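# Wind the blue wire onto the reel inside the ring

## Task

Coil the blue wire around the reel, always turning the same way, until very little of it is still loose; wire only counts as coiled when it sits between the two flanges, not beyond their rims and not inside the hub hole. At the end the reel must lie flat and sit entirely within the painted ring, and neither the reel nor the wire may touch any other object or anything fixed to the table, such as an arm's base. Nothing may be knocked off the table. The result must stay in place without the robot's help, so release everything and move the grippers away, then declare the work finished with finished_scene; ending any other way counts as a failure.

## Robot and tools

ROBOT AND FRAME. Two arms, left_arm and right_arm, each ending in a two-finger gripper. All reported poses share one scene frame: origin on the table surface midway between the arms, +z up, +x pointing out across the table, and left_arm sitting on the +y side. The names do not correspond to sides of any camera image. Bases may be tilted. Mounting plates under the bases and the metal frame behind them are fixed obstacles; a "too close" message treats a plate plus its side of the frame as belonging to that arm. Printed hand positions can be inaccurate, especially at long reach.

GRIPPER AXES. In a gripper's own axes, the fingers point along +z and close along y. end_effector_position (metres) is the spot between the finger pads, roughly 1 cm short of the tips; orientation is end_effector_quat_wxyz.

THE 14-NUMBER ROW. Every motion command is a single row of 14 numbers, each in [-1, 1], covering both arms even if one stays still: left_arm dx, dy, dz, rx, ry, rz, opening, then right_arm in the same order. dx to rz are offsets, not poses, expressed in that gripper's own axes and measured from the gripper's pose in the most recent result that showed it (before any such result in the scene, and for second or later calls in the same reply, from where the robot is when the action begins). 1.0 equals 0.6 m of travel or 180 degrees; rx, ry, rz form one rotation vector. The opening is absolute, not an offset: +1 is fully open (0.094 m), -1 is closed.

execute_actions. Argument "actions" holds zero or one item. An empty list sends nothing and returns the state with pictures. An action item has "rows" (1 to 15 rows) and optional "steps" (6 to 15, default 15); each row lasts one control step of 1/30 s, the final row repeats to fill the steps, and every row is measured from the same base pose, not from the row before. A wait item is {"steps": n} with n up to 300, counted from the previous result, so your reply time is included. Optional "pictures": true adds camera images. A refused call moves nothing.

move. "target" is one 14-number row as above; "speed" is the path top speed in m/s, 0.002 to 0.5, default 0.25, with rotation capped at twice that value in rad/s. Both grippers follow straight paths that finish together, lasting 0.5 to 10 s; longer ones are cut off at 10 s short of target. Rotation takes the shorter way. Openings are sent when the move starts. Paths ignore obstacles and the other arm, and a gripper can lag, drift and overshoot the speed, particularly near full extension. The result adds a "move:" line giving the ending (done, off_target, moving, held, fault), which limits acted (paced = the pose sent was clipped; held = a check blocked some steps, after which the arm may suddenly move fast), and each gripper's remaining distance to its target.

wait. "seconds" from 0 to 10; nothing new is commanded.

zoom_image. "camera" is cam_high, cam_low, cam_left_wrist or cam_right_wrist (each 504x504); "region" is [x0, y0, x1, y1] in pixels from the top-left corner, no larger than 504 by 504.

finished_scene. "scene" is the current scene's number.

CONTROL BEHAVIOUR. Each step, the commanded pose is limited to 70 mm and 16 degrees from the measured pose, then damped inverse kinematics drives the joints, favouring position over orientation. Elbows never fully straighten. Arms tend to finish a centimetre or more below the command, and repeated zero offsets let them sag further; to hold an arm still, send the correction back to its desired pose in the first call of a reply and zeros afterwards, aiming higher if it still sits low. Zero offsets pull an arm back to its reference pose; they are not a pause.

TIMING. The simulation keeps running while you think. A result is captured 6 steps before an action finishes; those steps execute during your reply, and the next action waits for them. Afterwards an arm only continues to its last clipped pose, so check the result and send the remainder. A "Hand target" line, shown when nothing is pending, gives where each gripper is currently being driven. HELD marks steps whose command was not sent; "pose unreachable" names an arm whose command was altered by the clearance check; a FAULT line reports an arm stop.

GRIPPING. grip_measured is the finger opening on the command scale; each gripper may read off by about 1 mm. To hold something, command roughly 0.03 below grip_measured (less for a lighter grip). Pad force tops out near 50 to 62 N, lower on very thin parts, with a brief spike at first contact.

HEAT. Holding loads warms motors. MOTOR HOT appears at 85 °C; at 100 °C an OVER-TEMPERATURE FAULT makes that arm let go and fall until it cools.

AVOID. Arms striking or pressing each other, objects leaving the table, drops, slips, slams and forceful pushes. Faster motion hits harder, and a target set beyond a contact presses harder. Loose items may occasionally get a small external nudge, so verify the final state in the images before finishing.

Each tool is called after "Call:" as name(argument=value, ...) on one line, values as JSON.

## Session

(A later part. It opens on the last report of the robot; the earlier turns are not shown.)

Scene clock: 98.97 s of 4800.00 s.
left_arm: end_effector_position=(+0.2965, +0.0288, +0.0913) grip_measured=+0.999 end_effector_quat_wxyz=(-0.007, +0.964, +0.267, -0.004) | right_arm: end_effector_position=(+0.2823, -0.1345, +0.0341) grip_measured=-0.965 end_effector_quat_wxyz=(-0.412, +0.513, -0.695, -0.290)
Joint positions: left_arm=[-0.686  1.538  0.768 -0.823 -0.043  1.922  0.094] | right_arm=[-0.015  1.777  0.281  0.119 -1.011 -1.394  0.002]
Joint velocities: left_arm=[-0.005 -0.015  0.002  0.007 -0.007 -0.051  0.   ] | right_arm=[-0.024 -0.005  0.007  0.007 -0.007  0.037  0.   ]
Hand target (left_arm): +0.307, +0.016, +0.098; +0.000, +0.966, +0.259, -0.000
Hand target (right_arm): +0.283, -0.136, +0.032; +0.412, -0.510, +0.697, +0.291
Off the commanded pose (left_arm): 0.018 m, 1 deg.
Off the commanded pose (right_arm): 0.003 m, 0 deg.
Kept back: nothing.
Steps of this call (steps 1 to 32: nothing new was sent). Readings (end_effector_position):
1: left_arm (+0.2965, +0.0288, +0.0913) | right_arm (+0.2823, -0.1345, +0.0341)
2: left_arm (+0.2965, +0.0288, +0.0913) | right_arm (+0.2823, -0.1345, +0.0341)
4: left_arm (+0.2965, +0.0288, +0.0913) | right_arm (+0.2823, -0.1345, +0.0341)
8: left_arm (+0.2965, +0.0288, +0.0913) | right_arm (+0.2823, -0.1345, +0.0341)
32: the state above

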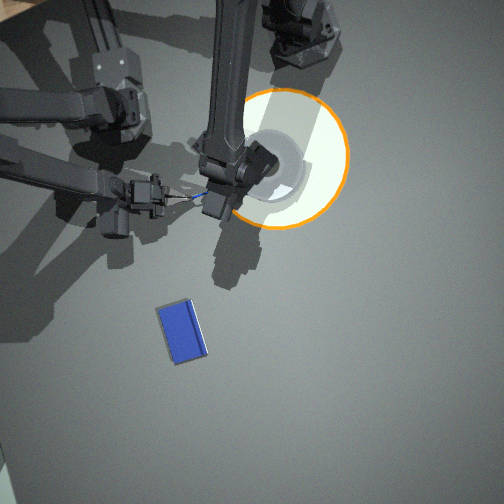

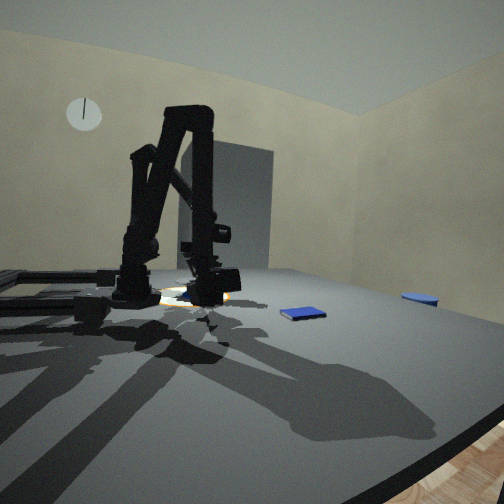

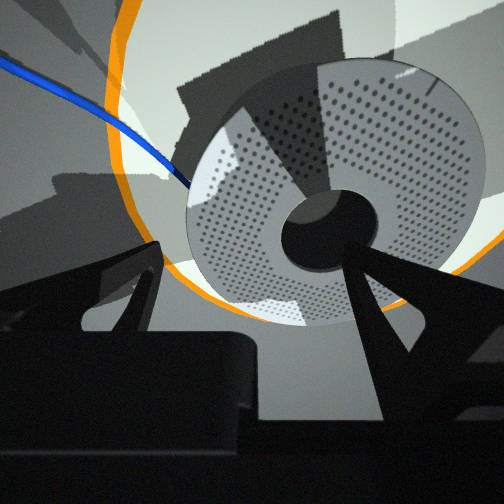

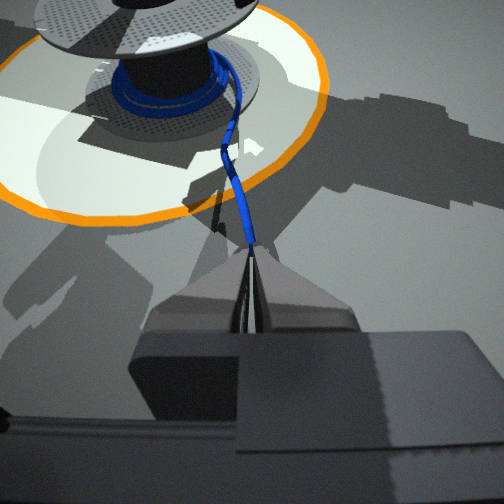

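Call:
execute_actions(actions=[{"rows": [[0.002,0.008,0.008,0,0,0,1, 0,0,0,0,0,0,-0.982],[0.003,0.013,0.018,0,0,0,1, 0,0,0,0,0,0,-0.982],[0.004,0.017,0.028,0,0,0,1, 0,0,0,0,0,0,-0.982],[0.005,0.02,0.038,0,0,0,1, 0,0,0,0,0,0,-0.982],[0.006,0.022,0.046,0,0,0,1, 0,0,0,0,0,0,-0.982],[0.006,0.022,0.052,0,0,0,1, 0,0,0,0,0,0,-0.982]], "steps": 15}])

Call:
execute_actions(actions=[{"steps": 8}], pictures=true)

Scene clock: 99.93 s of 4800.00 s.
left_arm: end_effector_position=(+0.3000, +0.0244, +0.0617) grip_measured=+0.999 end_effector_quat_wxyz=(-0.013, +0.964, +0.267, -0.008) | right_arm: end_effector_position=(+0.2823, -0.1345, +0.0341) grip_measured=-0.965 end_effector_quat_wxyz=(-0.412, +0.513, -0.695, -0.290)
Joint positions: left_arm=[-0.686  1.627  0.768 -0.749 -0.043  1.922  0.094] | right_arm=[-0.015  1.777  0.281  0.119 -1.011 -1.394  0.002]
Joint velocities: left_arm=[-0.005  0.288 -0.012  0.095  0.022 -0.022 -0.   ] | right_arm=[-0.024 -0.015  0.002 -0.002 -0.095  0.081  0.001]
Steps of this call (steps 1 to 20: nothing new was sent; steps 21 to 29: the first 9 steps of this action). Readings (end_effector_position):
21: left_arm (+0.2964, +0.0288, +0.0912) | right_arm (+0.2823, -0.1345, +0.0341)
22: left_arm (+0.2967, +0.0285, +0.0905) | right_arm (+0.2823, -0.1345, +0.0341)
24: left_arm (+0.2990, +0.0265, +0.0854) | right_arm (+0.2823, -0.1345, +0.0341)
28: left_arm (+0.3008, +0.0240, +0.0655) | right_arm (+0.2823, -0.1345, +0.0341)
29: the state above

Scene clock: 100.20 s of 4800.00 s.
left_arm: end_effector_position=(+0.2994, +0.0247, +0.0574) grip_measured=+0.999 end_effector_quat_wxyz=(-0.016, +0.964, +0.266, -0.010) | right_arm: end_effector_position=(+0.2823, -0.1345, +0.0341) grip_measured=-0.965 end_effector_quat_wxyz=(-0.412, +0.513, -0.695, -0.290)
Joint positions: left_arm=[-0.686  1.64   0.768 -0.743 -0.043  1.922  0.094] | right_arm=[-0.015  1.777  0.281  0.119 -1.011 -1.394  0.002]
Joint velocities: left_arm=[-0.015 -0.015 -0.002  0.002  0.022 -0.066  0.   ] | right_arm=[ 0.005  0.005  0.002  0.017  0.022 -0.022 -0.001]
Hand target (left_arm): +0.306, +0.020, +0.060; -0.007, +0.964, +0.267, -0.004
Hand target (right_arm): +0.282, -0.134, +0.034; +0.412, -0.513, +0.695, +0.290
Off the commanded pose (left_arm): 0.009 m, 1 deg.
Off the commanded pose (right_arm): 0.000 m, 0 deg.
Kept back: nothing.
Steps of this call (steps 1 to 6: the last 6 steps of your previous action; steps 7 to 8: nothing new was sent). Readings (end_effector_position):
1: left_arm (+0.2993, +0.0248, +0.0590) | right_arm (+0.2823, -0.1345, +0.0341)
2: left_arm (+0.2990, +0.0250, +0.0578) | right_arm (+0.2823, -0.1345, +0.0341)
4: left_arm (+0.2990, +0.0250, +0.0574) | right_arm (+0.2823, -0.1345, +0.0341)
8: the state above

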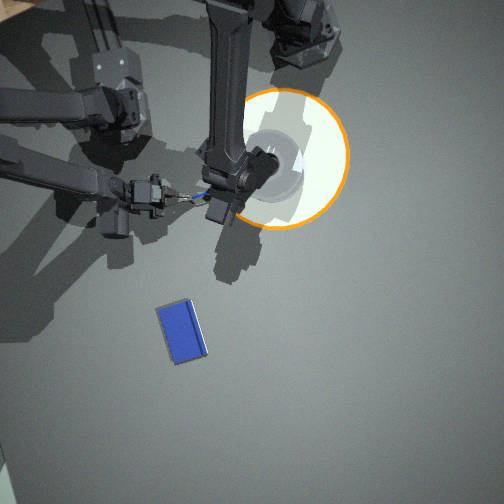

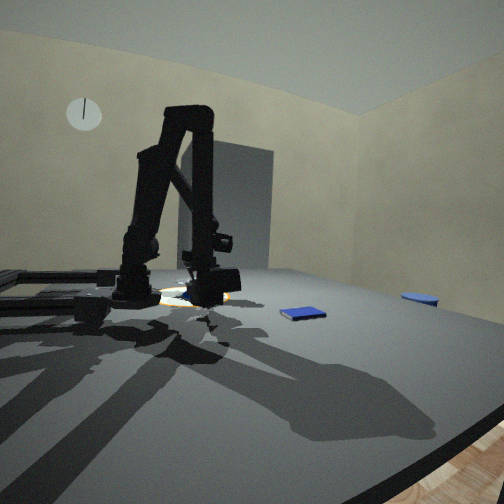

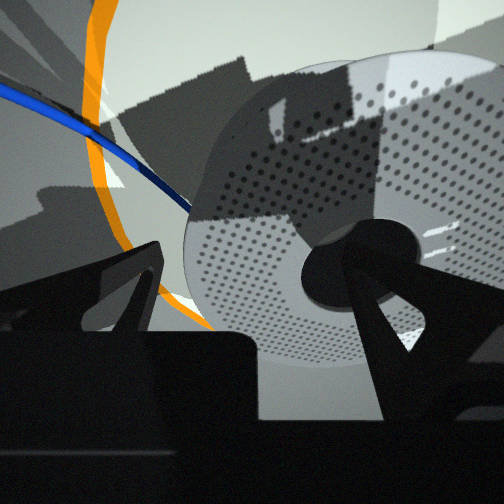

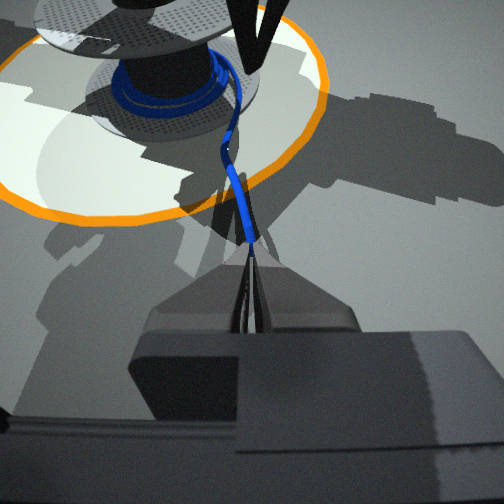

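Call:
execute_actions(actions=[{"rows": [[0.002,0.006,-0.004,-0.018,0.006,0,0.75, 0,0,0,0,0,0,-0.982],[0.002,0.006,-0.004,-0.018,0.006,0,0.55, 0,0,0,0,0,0,-0.982],[0.002,0.006,-0.004,-0.018,0.006,0,0.4, 0,0,0,0,0,0,-0.982],[0.002,0.006,-0.004,-0.018,0.006,0,0.3, 0,0,0,0,0,0,-0.982],[0.002,0.006,-0.004,-0.018,0.006,0,0.23, 0,0,0,0,0,0,-0.982],[0.002,0.006,-0.004,-0.018,0.006,0,0.18, 0,0,0,0,0,0,-0.982],[0.002,0.006,-0.004,-0.018,0.006,0,0.15, 0,0,0,0,0,0,-0.982],[0.002,0.006,-0.004,-0.018,0.006,0,0.13, 0,0,0,0,0,0,-0.982],[0.002,0.006,-0.004,-0.018,0.006,0,0.11, 0,0,0,0,0,0,-0.982]], "steps": 12}])

Call:
execute_actions(actions=[{"steps": 10}])

Scene clock: 100.87 s of 4800.00 s.
left_arm: end_effector_position=(+0.3002, +0.0238, +0.0548) grip_measured=+0.210 end_effector_quat_wxyz=(-0.002, +0.964, +0.267, -0.001) | right_arm: end_effector_position=(+0.2823, -0.1345, +0.0341) grip_measured=-0.965 end_effector_quat_wxyz=(-0.412, +0.513, -0.695, -0.290)
Joint positions: left_arm=[-0.686  1.632  0.747 -0.698 -0.042  1.922  0.057] | right_arm=[-0.015  1.777  0.281  0.119 -1.011 -1.394  0.002]
Joint velocities: left_arm=[-0.005 -0.015 -0.007  0.056 -0.022 -0.051 -0.056] | right_arm=[-0.005 -0.005  0.022  0.022 -0.007 -0.022 -0.001]
Steps of this call (steps 1 to 14: nothing new was sent; steps 15 to 20: the first 6 steps of this action). Readings (end_effector_position):
15: left_arm (+0.2999, +0.0242, +0.0569) | right_arm (+0.2823, -0.1345, +0.0341)
16: left_arm (+0.3009, +0.0234, +0.0562) | right_arm (+0.2823, -0.1345, +0.0341)
18: left_arm (+0.3004, +0.0238, +0.0552) | right_arm (+0.2823, -0.1345, +0.0341)
20: the state above

Scene clock: 101.20 s of 4800.00 s.
left_arm: end_effector_position=(+0.3002, +0.0235, +0.0548) grip_measured=+0.136 end_effector_quat_wxyz=(-0.002, +0.964, +0.267, -0.001) | right_arm: end_effector_position=(+0.2823, -0.1345, +0.0341) grip_measured=-0.965 end_effector_quat_wxyz=(-0.412, +0.513, -0.695, -0.290)
Joint positions: left_arm=[-0.686  1.632  0.747 -0.697 -0.041  1.922  0.053] | right_arm=[-0.015  1.777  0.281  0.119 -1.011 -1.394  0.002]
Joint velocities: left_arm=[ 0.005 -0.015 -0.007  0.002 -0.007  0.066  0.   ] | right_arm=[-0.005  0.005 -0.002 -0.012  0.022 -0.007 -0.   ]
Hand target (left_arm): +0.302, +0.022, +0.060; +0.009, +0.964, +0.266, +0.006
Hand target (right_arm): +0.282, -0.134, +0.034; +0.412, -0.513, +0.695, +0.290
Off the commanded pose (left_arm): 0.005 m, 2 deg.
Off the commanded pose (right_arm): 0.000 m, 0 deg.
Kept back: nothing.
Steps of this call (steps 1 to 6: the last 6 steps of your previous action; steps 7 to 10: nothing new was sent). Readings (end_effector_position):
1: left_arm (+0.3002, +0.0235, +0.0548) | right_arm (+0.2823, -0.1345, +0.0341)
2: left_arm (+0.3002, +0.0235, +0.0548) | right_arm (+0.2823, -0.1345, +0.0341)
4: left_arm (+0.3002, +0.0235, +0.0548) | right_arm (+0.2823, -0.1345, +0.0341)
8: left_arm (+0.3002, +0.0235, +0.0548) | right_arm (+0.2823, -0.1345, +0.0341)
10: the state above

Call:
move(target=[0.0765,-0.0442,-0.003,0,0,-0.333,0.11, -0.0405,0.028,0.0572,0,0,0,-0.982], speed=0.5)

Scene clock: 104.37 s of 4800.00 s.
left_arm: end_effector_position=(+0.3269, +0.0635, +0.0547) grip_measured=+0.136 end_effector_quat_wxyz=(-0.002, +0.712, +0.702, -0.003) | right_arm: end_effector_position=(+0.2844, -0.0895, +0.0416) grip_measured=-0.965 end_effector_quat_wxyz=(-0.417, +0.515, -0.692, -0.287)
Joint positions: left_arm=[-0.547  1.624  0.744 -0.697 -0.036  1.047  0.053] | right_arm=[ 0.202  1.793  0.214  0.518 -0.94  -1.03   0.002]
Joint velocities: left_arm=[ 0.005  0.005 -0.007 -0.007  0.022 -0.051  0.   ] | right_arm=[-0.015  0.015 -0.007  0.007 -0.11   0.081 -0.001]
Hand target (left_arm): +0.326, +0.070, +0.057; -0.002, +0.701, +0.713, +0.000
Hand target (right_arm): +0.279, -0.088, +0.038; +0.411, -0.513, +0.695, +0.292
Off the commanded pose (left_arm): 0.007 m, 2 deg.
Off the commanded pose (right_arm): 0.006 m, 1 deg.
Kept back: nothing.
move: done

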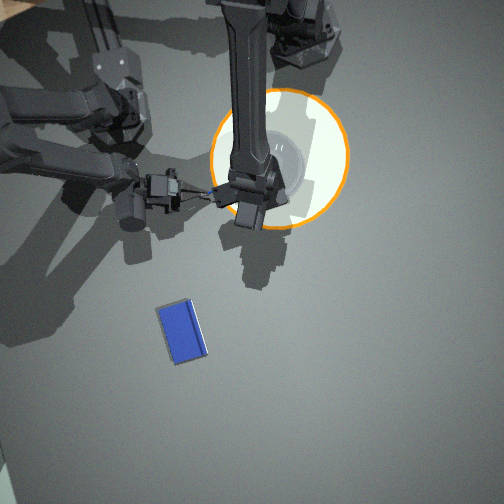

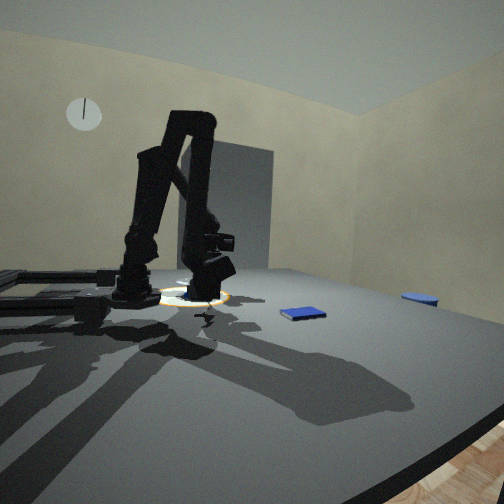

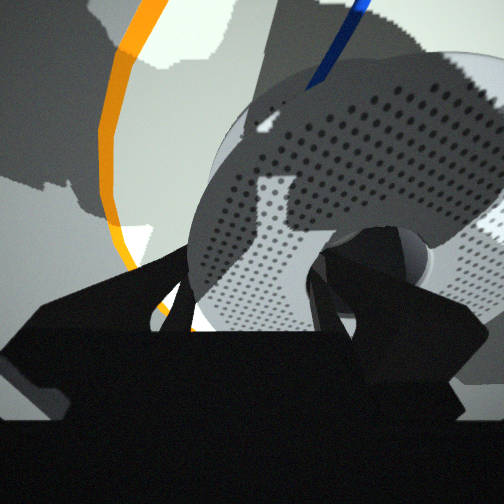

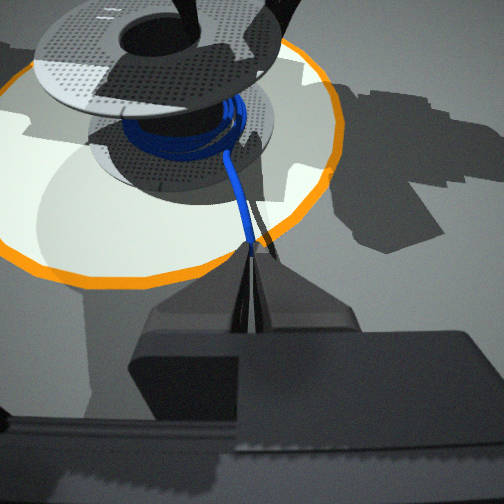

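Call:
zoom_image(camera="cam_right_wrist", region=[80, 50, 330, 260])

Region (80, 50, 330, 260) of cam_right_wrist's 504x504 image, scaled by 2.016, with more detail than that image has; it fills the top 423 rows of this view, and the rest is white.

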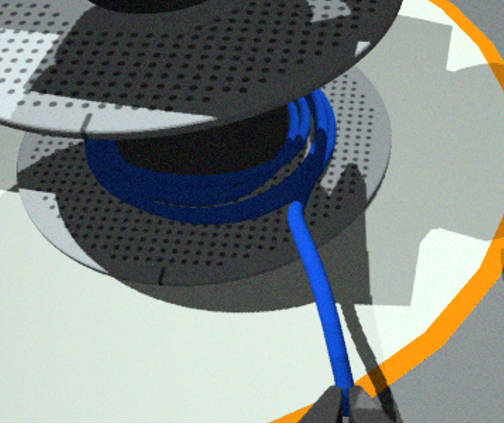

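Call:
move(target=[0.095,-0.0486,-0.003,0,0,-0.345,0.11, -0.0199,0.0345,0.0606,0.0062,-0.0176,0.0149,-0.982], speed=0.5)

Call:
zoom_image(camera="cam_right_wrist", region=[80, 50, 330, 260])

Scene clock: 107.70 s of 4800.00 s.
left_arm: end_effector_position=(+0.2964, +0.1152, +0.0553) grip_measured=+0.136 end_effector_quat_wxyz=(-0.011, +0.269, +0.963, -0.006) | right_arm: end_effector_position=(+0.2845, -0.0463, +0.0356) grip_measured=-0.965 end_effector_quat_wxyz=(+0.442, -0.489, +0.690, +0.300)
Joint positions: left_arm=[-0.446  1.515  0.612 -0.684 -0.025  0.106  0.053] | right_arm=[ 0.397  2.025  0.19   1.07  -0.849 -0.673  0.002]
Joint velocities: left_arm=[-0.005 -0.015  0.012 -0.007 -0.007 -0.037  0.001] | right_arm=[-0.005 -0.015 -0.017 -0.007 -0.007 -0.022  0.   ]
Hand target (left_arm): +0.299, +0.121, +0.057; -0.003, +0.249, +0.969, -0.002
Hand target (right_arm): +0.275, -0.046, +0.033; +0.434, -0.486, +0.694, +0.306
Off the commanded pose (left_arm): 0.006 m, 3 deg.
Off the commanded pose (right_arm): 0.008 m, 1 deg.
Kept back: nothing.
move: off_target (left_arm)

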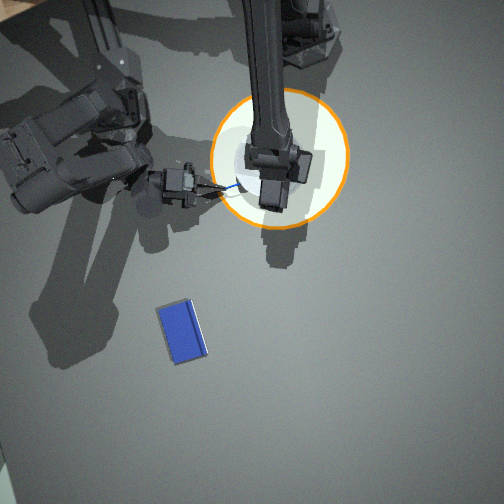

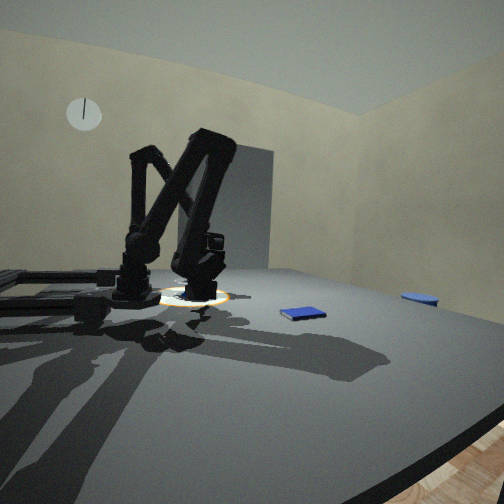

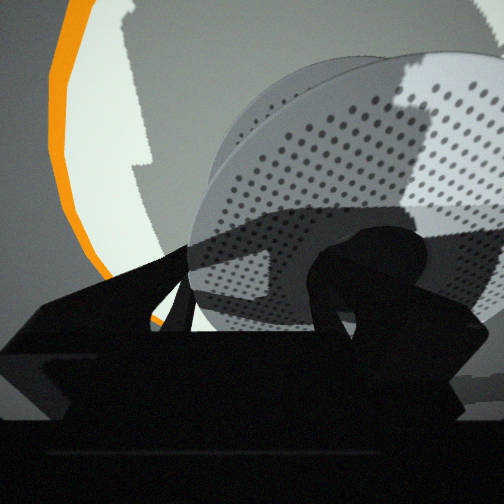

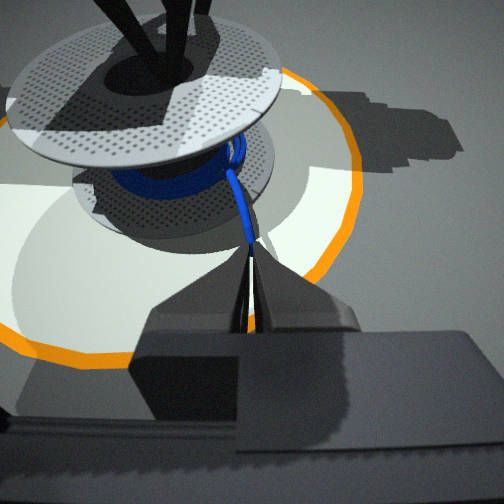

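Region (80, 50, 330, 260) of cam_right_wrist's 504x504 image, scaled by 2.016, with more detail than that image has; it fills the top 423 rows of this view, and the rest is white.

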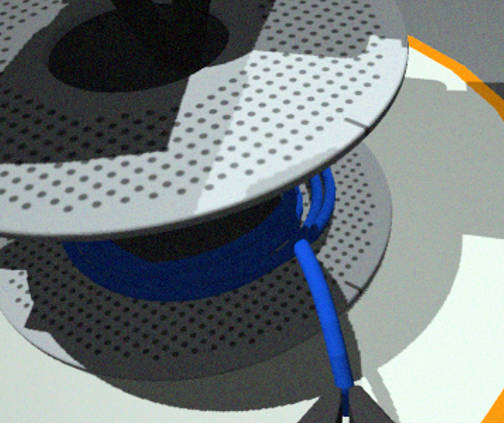

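Call:
move(target=[0.072,-0.0308,-0.002,0,0,-0.30,0.11, -0.0161,0.0439,0.0553,-0.0226,-0.0138,-0.0038,-0.982], speed=0.5)

Call:
zoom_image(camera="cam_right_wrist", region=[80, 80, 380, 300])

Scene clock: 112.20 s of 4800.00 s.
left_arm: end_effector_position=(+0.2525, +0.1199, +0.0579) grip_measured=+0.136 end_effector_quat_wxyz=(-0.018, -0.185, +0.982, -0.006) | right_arm: end_effector_position=(+0.2710, -0.0067, +0.0318) grip_measured=-0.965 end_effector_quat_wxyz=(-0.442, +0.501, -0.666, -0.332)
Joint positions: left_arm=[-0.491  1.411  0.505 -0.684 -0.01  -0.856  0.053] | right_arm=[ 0.553  2.143  0.214  1.271 -0.811 -0.537  0.002]
Joint velocities: left_arm=[-0.005  0.005  0.007 -0.002  0.037 -0.051 -0.   ] | right_arm=[ 0.024 -0.005 -0.002  0.007 -0.022 -0.007  0.   ]
Hand target (left_arm): +0.250, +0.122, +0.058; -0.012, -0.198, +0.980, -0.001
Hand target (right_arm): +0.271, -0.004, +0.029; +0.441, -0.501, +0.666, +0.334
Off the commanded pose (left_arm): 0.003 m, 2 deg.
Off the commanded pose (right_arm): 0.003 m, 0 deg.
Kept back: nothing.
move: done

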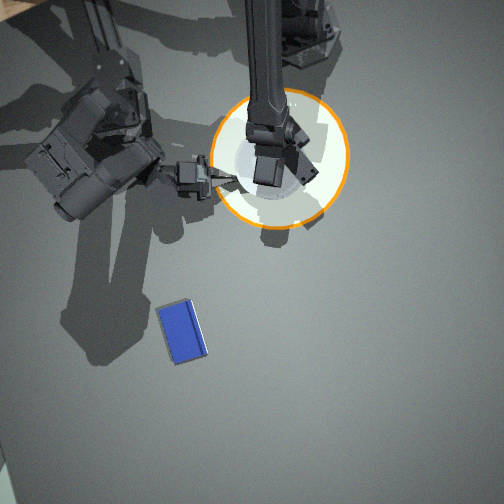

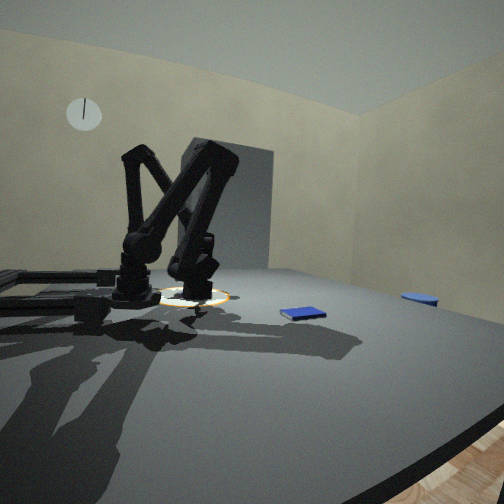

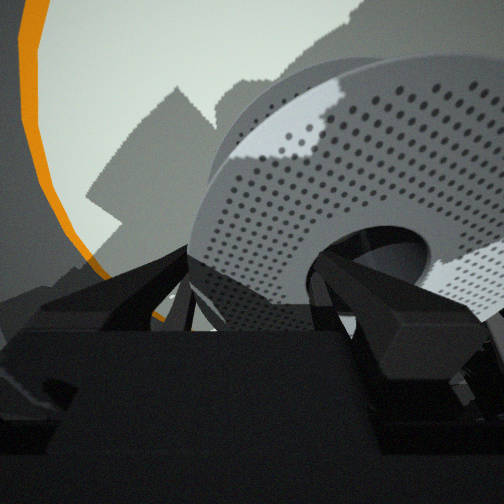

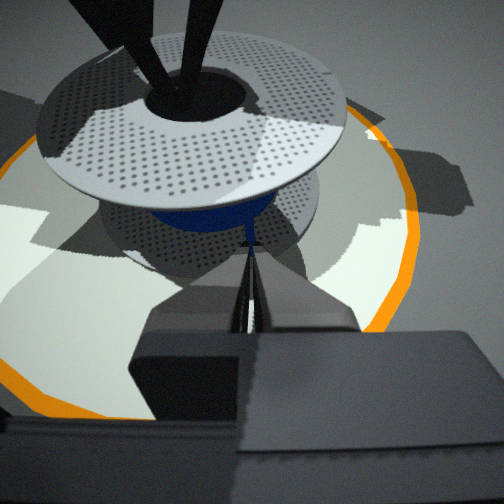

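Region (80, 80, 380, 300) of cam_right_wrist's 504x504 image, scaled by 1.680, with more detail than that image has; it fills the top 370 rows of this view, and the rest is white.

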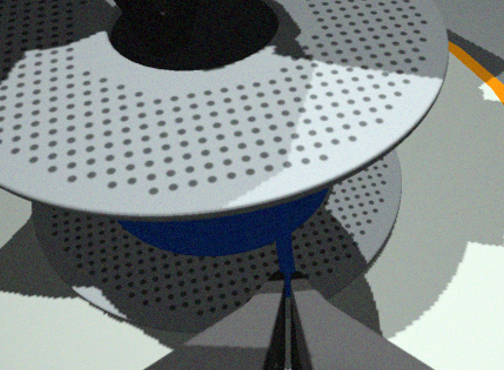

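Call:
move(target=[0.052,-0.012,0.005,0.0019,-0.0121,-0.1842,0.11, -0.0125,0.0277,0.0502,0,-0.004,0,-0.982], speed=0.3)

Scene clock: 115.33 s of 4800.00 s.
left_arm: end_effector_position=(+0.2291, +0.1004, +0.0574) grip_measured=+0.136 end_effector_quat_wxyz=(-0.005, -0.449, +0.894, -0.002) | right_arm: end_effector_position=(+0.2643, +0.0234, +0.0268) grip_measured=-0.965 end_effector_quat_wxyz=(-0.443, +0.497, -0.669, -0.331)
Joint positions: left_arm=[-0.619  1.381  0.467 -0.662 -0.031 -1.541  0.053] | right_arm=[ 0.699  2.213  0.233  1.407 -0.686 -0.41   0.002]
Joint velocities: left_arm=[ 0.005 -0.005 -0.007 -0.007  0.066  0.037  0.   ] | right_arm=[-0.015 -0.015 -0.012  0.012 -0.051  0.037 -0.001]
Hand target (left_arm): +0.226, +0.102, +0.056; -0.000, -0.458, +0.889, -0.000
Hand target (right_arm): +0.263, +0.028, +0.027; +0.445, -0.499, +0.663, +0.336
Off the commanded pose (left_arm): 0.004 m, 1 deg.
Off the commanded pose (right_arm): 0.004 m, 1 deg.
Kept back: nothing.
move: done

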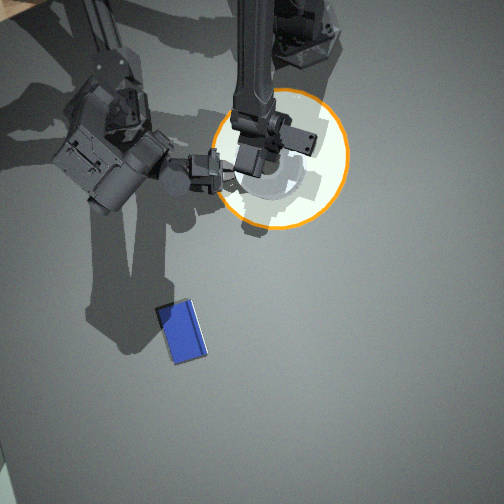

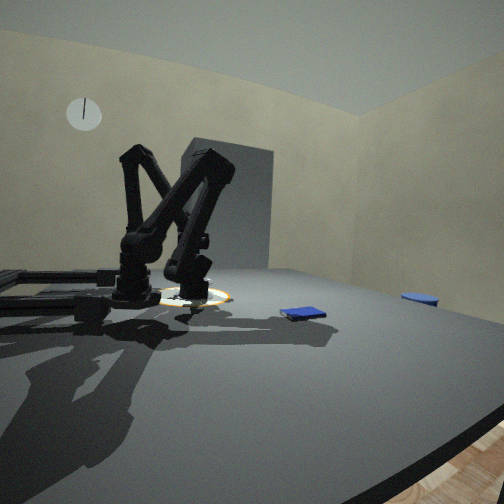

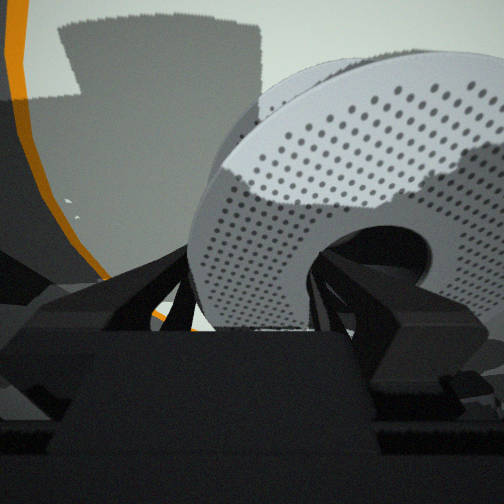

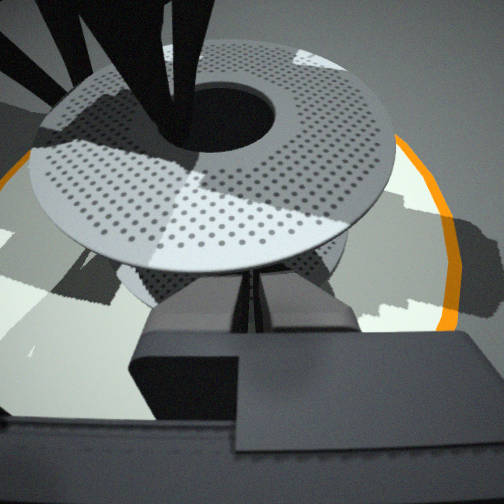

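Call:
move(target=[0.017,-0.002,0.003,0,-0.003,-0.144,0.11, -0.0128,-0.0035,0.0259,0,0,0,-0.978], speed=0.3)

Call:
zoom_image(camera="cam_low", region=[150, 270, 240, 315])

Scene clock: 117.63 s of 4800.00 s.
left_arm: end_effector_position=(+0.2233, +0.0916, +0.0579) grip_measured=+0.136 end_effector_quat_wxyz=(-0.006, -0.626, +0.780, -0.003) | right_arm: end_effector_position=(+0.2745, +0.0349, +0.0254) grip_measured=-0.965 end_effector_quat_wxyz=(+0.446, -0.494, +0.672, +0.325)
Joint positions: left_arm=[-0.659  1.381  0.467 -0.661 -0.028 -2.003  0.053] | right_arm=[ 0.732  2.198  0.264  1.38  -0.643 -0.385  0.002]
Joint velocities: left_arm=[-0.024 -0.005  0.012 -0.017  0.037 -0.066  0.   ] | right_arm=[-0.015  0.005  0.017 -0.017  0.022  0.051 -0.001]
Hand target (left_arm): +0.224, +0.091, +0.056; -0.001, -0.638, +0.770, +0.001
Hand target (right_arm): +0.271, +0.039, +0.028; +0.443, -0.496, +0.669, +0.331
Off the commanded pose (left_arm): 0.002 m, 2 deg.
Off the commanded pose (right_arm): 0.006 m, 1 deg.
Kept back: nothing.
move: done

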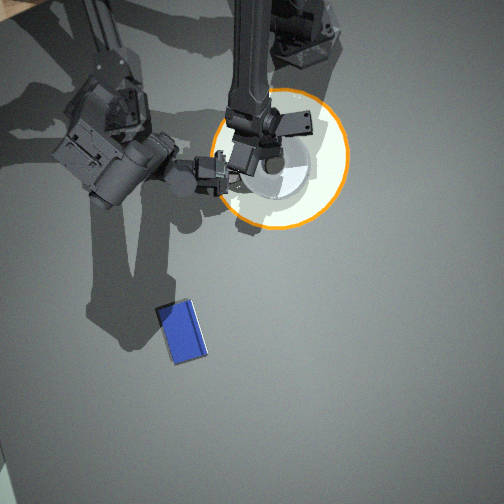

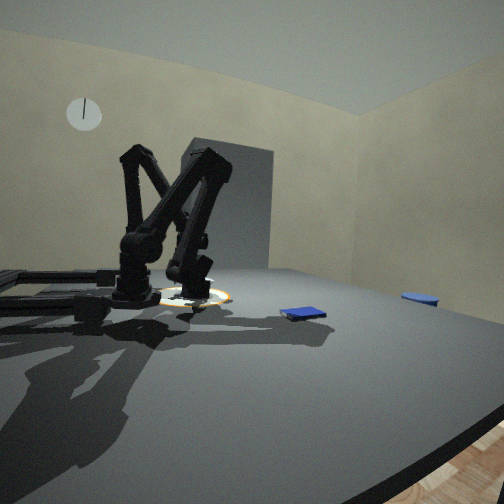

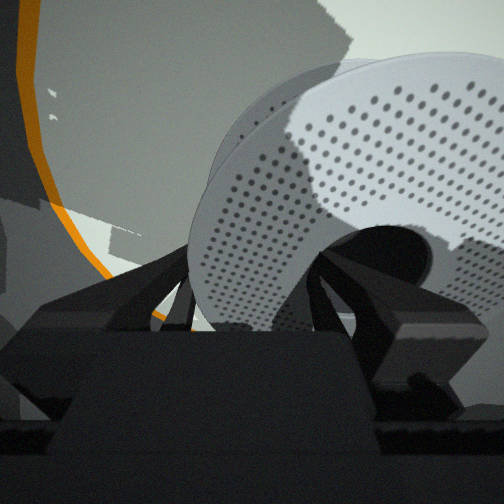

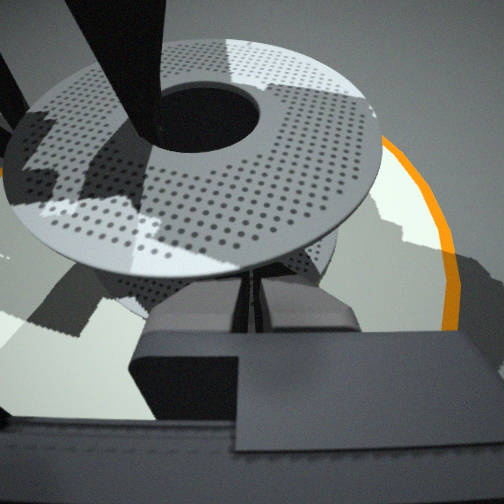

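Region (150, 270, 240, 315) of cam_low's 504x504 image, scaled by 5.600, with more detail than that image has.

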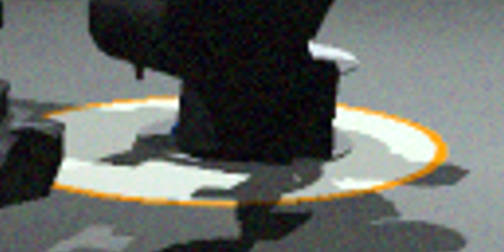

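Call:
execute_actions(actions=[{"rows": [[0,0,0.003,0,0,0,0.11, -0.002,0.005,0,0,0,0,-0.978],[0,0,0.003,0,0,0,0.11, -0.003,0.01,0,0,0,0,-0.978],[0,0,0.003,0,0,0,0.11, -0.004,0.015,0,0,0,0,-0.978],[0,0,0.003,0,0,0,0.11, -0.004,0.02,0,0,0,0,-0.978],[0,0,0.003,0,0,0,0.11, -0.004,0.025,-0.001,0,0,0,-0.978],[0,0,0.003,0,0,0,0.11, -0.004,0.03,-0.002,0,0,0,-0.978],[0,0,0.003,0,0,0,0.11, -0.004,0.034,-0.003,0,0,0,-0.978]], "steps": 15}])

Call:
execute_actions(actions=[{"steps": 9}], pictures=true)

Scene clock: 118.40 s of 4800.00 s.
left_arm: end_effector_position=(+0.2234, +0.0918, +0.0579) grip_measured=+0.136 end_effector_quat_wxyz=(-0.005, -0.626, +0.780, -0.003) | right_arm: end_effector_position=(+0.2696, +0.0374, +0.0252) grip_measured=-0.965 end_effector_quat_wxyz=(+0.451, -0.490, +0.678, +0.311)
Joint positions: left_arm=[-0.659  1.381  0.467 -0.661 -0.03  -2.003  0.053] | right_arm=[ 0.772  2.212  0.25   1.424 -0.576 -0.364  0.002]
Joint velocities: left_arm=[ 0.005 -0.024 -0.002 -0.027  0.007 -0.022 -0.   ] | right_arm=[ 0.122  0.093 -0.017  0.173  0.125  0.081 -0.   ]
Steps of this call (steps 1 to 14: nothing new was sent; steps 15 to 23: the first 9 steps of this action). Readings (end_effector_position):
15: left_arm (+0.2232, +0.0915, +0.0579) | right_arm (+0.2752, +0.0348, +0.0252)
16: left_arm (+0.2232, +0.0915, +0.0579) | right_arm (+0.2760, +0.0346, +0.0249)
18: left_arm (+0.2232, +0.0916, +0.0579) | right_arm (+0.2764, +0.0352, +0.0250)
22: left_arm (+0.2234, +0.0918, +0.0579) | right_arm (+0.2712, +0.0367, +0.0253)
23: the state above

Scene clock: 118.70 s of 4800.00 s.
left_arm: end_effector_position=(+0.2234, +0.0918, +0.0579) grip_measured=+0.136 end_effector_quat_wxyz=(-0.005, -0.626, +0.780, -0.003) | right_arm: end_effector_position=(+0.2691, +0.0380, +0.0251) grip_measured=-0.965 end_effector_quat_wxyz=(+0.452, -0.488, +0.679, +0.312)
Joint positions: left_arm=[-0.659  1.381  0.467 -0.661 -0.03  -2.003  0.053] | right_arm=[ 0.777  2.22   0.25   1.437 -0.572 -0.355  0.002]
Joint velocities: left_arm=[-0.005  0.005 -0.012 -0.007 -0.007  0.037 -0.001] | right_arm=[-0.005 -0.005 -0.002 -0.007 -0.051  0.051 -0.   ]
Hand target (left_arm): +0.223, +0.092, +0.056; -0.006, -0.626, +0.780, -0.003
Hand target (right_arm): +0.255, +0.041, +0.029; +0.446, -0.494, +0.672, +0.325
Off the commanded pose (left_arm): 0.002 m, 0 deg.
Off the commanded pose (right_arm): 0.015 m, 2 deg.
Kept back: nothing.
Steps of this call (steps 1 to 6: the last 6 steps of your previous action; steps 7 to 9: nothing new was sent). Readings (end_effector_position):
1: left_arm (+0.2234, +0.0918, +0.0579) | right_arm (+0.2691, +0.0380, +0.0250)
2: left_arm (+0.2234, +0.0918, +0.0579) | right_arm (+0.2691, +0.0380, +0.0250)
4: left_arm (+0.2234, +0.0918, +0.0579) | right_arm (+0.2691, +0.0380, +0.0250)
8: left_arm (+0.2234, +0.0918, +0.0579) | right_arm (+0.2691, +0.0380, +0.0251)
9: the state above

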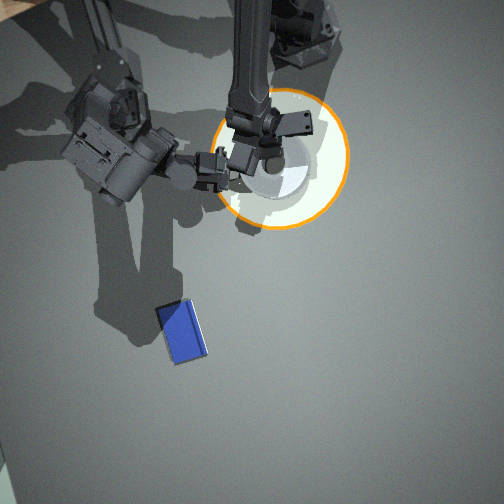

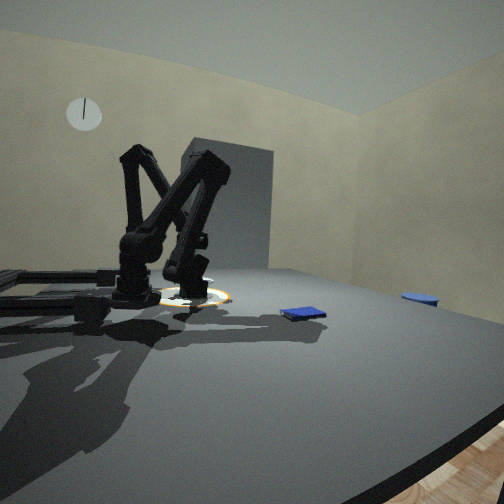

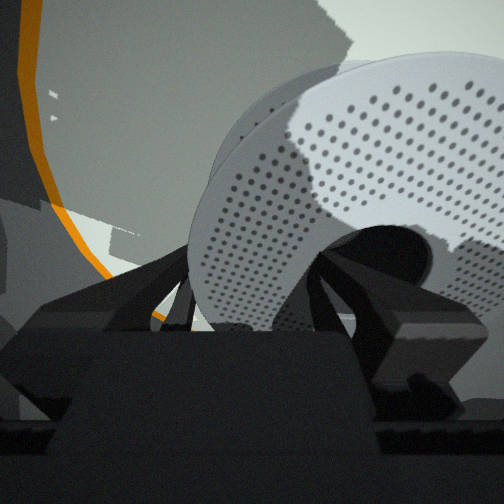

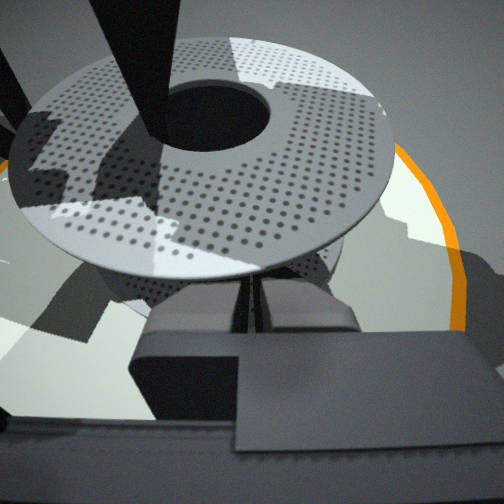

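Call:
execute_actions(actions=[{"rows": [[0,0,0.003,0,0,0,0.11, 0,0,0,0,0,0,-0.97],[0,0,0.003,0,0,0,0.11, 0,0,0,0,0,0,-0.96],[0,0,0.003,0,0,0,0.11, 0,0,0,0,0,0,-0.95],[0,0,0.003,0,0,0,0.11, 0,0,0,0,0,0,-0.94],[0,0,0.003,0,0,0,0.11, 0,0,0,0,0,0,-0.92],[0,0,0.003,0,0,0,0.11, 0,0,0,0,0,0,-0.90],[0,0,0.003,0,0,0,0.11, 0,0,0,0,0,0,-0.88],[0,0,0.003,0,0,0,0.11, 0,0,0,0,0,0,-0.86],[0,0,0.003,0,0,0,0.11, 0,0,0,0,0,0,-0.84]], "steps": 10}])

Call:
move(target=[0,0,0.002,0,0,0,0.11, 0.01,-0.01,-0.13,0,0,0,-0.84], speed=0.12)

Scene clock: 119.33 s of 4800.00 s.
left_arm: end_effector_position=(+0.2235, +0.0919, +0.0579) grip_measured=+0.136 end_effector_quat_wxyz=(-0.005, -0.626, +0.780, -0.002) | right_arm: end_effector_position=(+0.2700, +0.0375, +0.0248) grip_measured=-0.939 end_effector_quat_wxyz=(+0.452, -0.487, +0.680, +0.310)
Joint positions: left_arm=[-0.659  1.381  0.467 -0.661 -0.03  -2.003  0.053] | right_arm=[ 0.776  2.22   0.25   1.437 -0.567 -0.355  0.003]
Joint velocities: left_arm=[-0.005 -0.005 -0.012  0.007  0.051  0.037  0.001] | right_arm=[-0.024 -0.015 -0.007 -0.002 -0.037  0.022  0.007]
Steps of this call (steps 1 to 15: nothing new was sent; steps 16 to 19: the first 4 steps of this action). Readings (end_effector_position):
16: left_arm (+0.2234, +0.0918, +0.0579) | right_arm (+0.2696, +0.0378, +0.0250)
17: left_arm (+0.2234, +0.0918, +0.0579) | right_arm (+0.2697, +0.0377, +0.0248)
19: the state above

Scene clock: 120.87 s of 4800.00 s.
left_arm: end_effector_position=(+0.2235, +0.0919, +0.0579) grip_measured=+0.136 end_effector_quat_wxyz=(-0.005, -0.626, +0.780, -0.002) | right_arm: end_effector_position=(+0.2565, -0.0323, +0.0504) grip_measured=-0.841 end_effector_quat_wxyz=(+0.456, -0.485, +0.679, +0.309)
Joint positions: left_arm=[-0.659  1.381  0.467 -0.661 -0.03  -2.003  0.053] | right_arm=[ 0.493  2.097  0.116  1.331 -0.799 -0.553  0.007]
Joint velocities: left_arm=[-0.005 -0.005 -0.007  0.002 -0.037  0.051 -0.   ] | right_arm=[-0.005 -0.005 -0.017 -0.017  0.022 -0.051 -0.   ]
Hand target (left_arm): +0.223, +0.092, +0.057; -0.005, -0.626, +0.780, -0.002
Hand target (right_arm): +0.251, -0.035, +0.051; +0.453, -0.487, +0.680, +0.308
Off your previous action's commanded pose (left_arm): 0.002 m, 0 deg at its last step (step 6 of this call).
Off your previous action's commanded pose (right_arm): 0.001 m, 0 deg at its last step (step 6 of this call).
Off the commanded pose (left_arm): 0.001 m, 0 deg.
Off the commanded pose (right_arm): 0.006 m, 1 deg.
Kept back: nothing.
move: done

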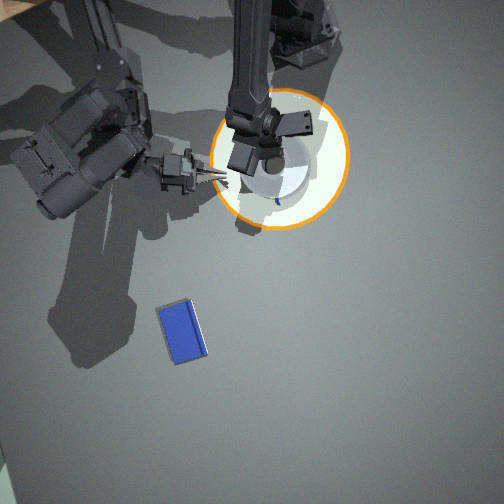

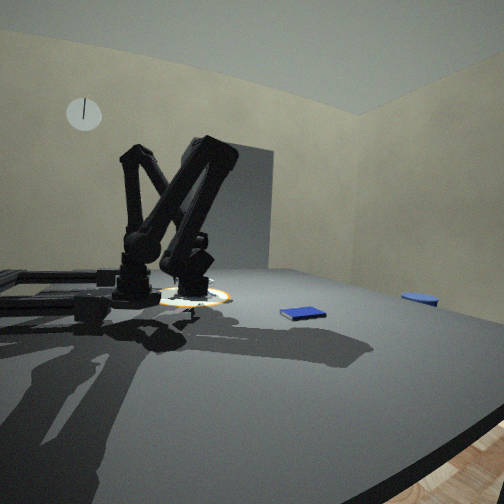

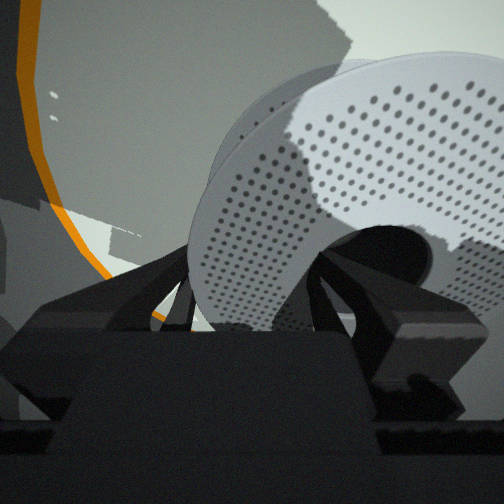

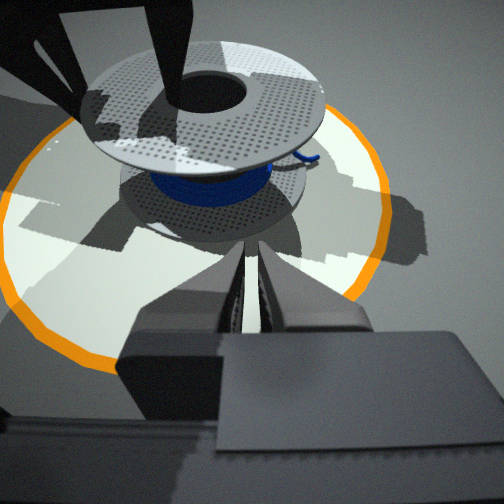

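Call:
execute_actions(actions=[{"rows": [[0,0,0.002,0,0,0,0.14, 0,0,0,0,0,0,-0.84],[0,0,0.002,0,0,0,0.17, 0,0,0,0,0,0,-0.84],[0,0,0.002,0,0,0,0.22, 0,0,0,0,0,0,-0.84],[0,0,0,0,0,0,0.3, 0,0,0,0,0,0,-0.84],[0,0,0,0,0,0,0.4, 0,0,0,0,0,0,-0.84],[0,0,0,0,0,0,0.5, 0,0,0,0,0,0,-0.84],[0,0,0,0,0,0,0.6, 0,0,0,0,0,0,-0.84]], "steps": 8}])

Call:
move(target=[0,0,-0.12,0,0,0,0.6, 0,0,0,0,0,0,-0.84], speed=0.15)

Call:
zoom_image(camera="cam_high", region=[205, 80, 365, 240])

Call:
zoom_image(camera="cam_right_wrist", region=[200, 90, 380, 230])

Scene clock: 121.40 s of 4800.00 s.
left_arm: end_effector_position=(+0.2235, +0.0919, +0.0579) grip_measured=+0.165 end_effector_quat_wxyz=(-0.005, -0.626, +0.780, -0.002) | right_arm: end_effector_position=(+0.2564, -0.0323, +0.0503) grip_measured=-0.841 end_effector_quat_wxyz=(+0.457, -0.486, +0.678, +0.308)
Joint positions: left_arm=[-0.659  1.381  0.467 -0.661 -0.03  -2.003  0.055] | right_arm=[ 0.493  2.097  0.116  1.329 -0.799 -0.557  0.007]
Joint velocities: left_arm=[ 0.005 -0.005  0.002  0.007  0.051 -0.022  0.016] | right_arm=[-0.015 -0.005 -0.002  0.017  0.007  0.095 -0.002]
Steps of this call (steps 1 to 14: nothing new was sent; steps 15 to 16: the first 2 steps of this action). Readings (end_effector_position):
15: left_arm (+0.2235, +0.0919, +0.0579) | right_arm (+0.2564, -0.0323, +0.0503)
16: the state above

Scene clock: 122.73 s of 4800.00 s.
left_arm: end_effector_position=(+0.2106, +0.1047, +0.1158) grip_measured=+0.598 end_effector_quat_wxyz=(-0.009, -0.625, +0.780, +0.015) | right_arm: end_effector_position=(+0.2564, -0.0323, +0.0503) grip_measured=-0.841 end_effector_quat_wxyz=(+0.457, -0.486, +0.678, +0.308)
Joint positions: left_arm=[-0.659  1.183  0.517 -0.946 -0.03  -2.003  0.075] | right_arm=[ 0.493  2.097  0.116  1.329 -0.799 -0.557  0.007]
Joint velocities: left_arm=[ 0.015  0.015 -0.007 -0.017 -0.066 -0.022  0.   ] | right_arm=[ 0.005 -0.005 -0.002 -0.012 -0.007 -0.051 -0.001]
Hand target (left_arm): +0.224, +0.093, +0.130; -0.005, -0.626, +0.780, -0.003
Hand target (right_arm): +0.256, -0.032, +0.050; +0.457, -0.486, +0.678, +0.308
Off your previous action's commanded pose (left_arm): 0.000 m, 0 deg at its last step (step 6 of this call).
Off your previous action's commanded pose (right_arm): 0.000 m, 0 deg at its last step (step 6 of this call).
Off the commanded pose (left_arm): 0.023 m, 2 deg.
Off the commanded pose (right_arm): 0.000 m, 0 deg.
Kept back: nothing.
move: off_target (left_arm)

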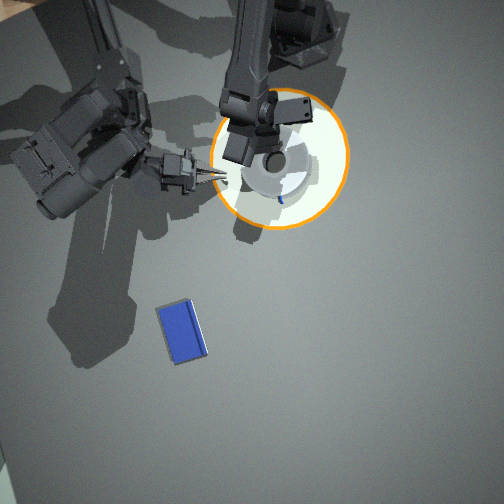

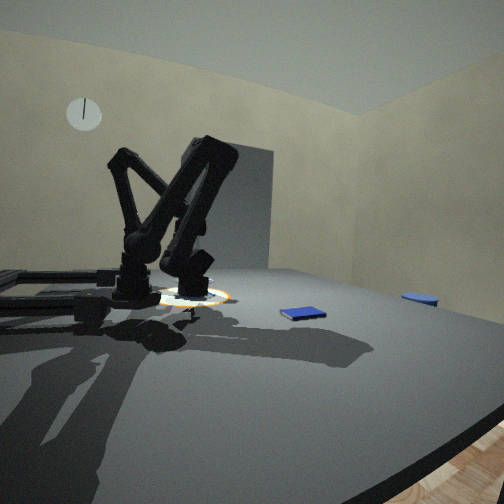

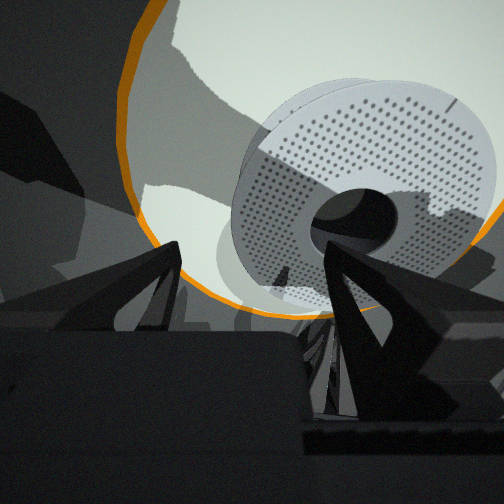

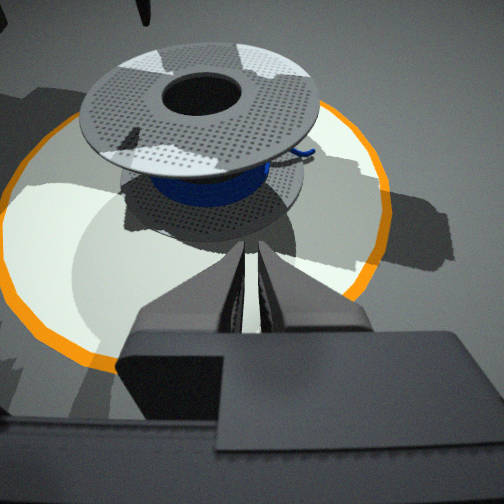

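Region (205, 80, 365, 240) of cam_high's 504x504 image, scaled by 3.150, with more detail than that image has.

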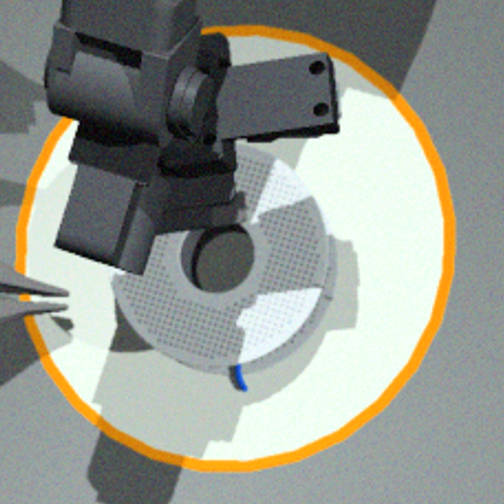

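Region (200, 90, 380, 230) of cam_right_wrist's 504x504 image, scaled by 2.800, with more detail than that image has.

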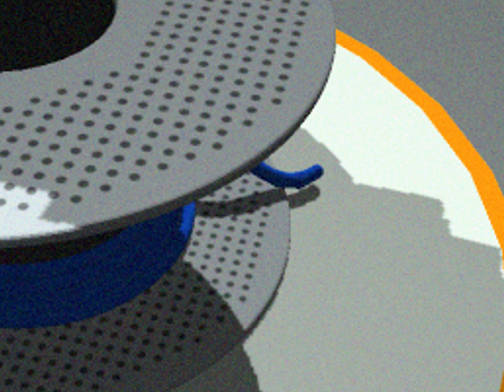

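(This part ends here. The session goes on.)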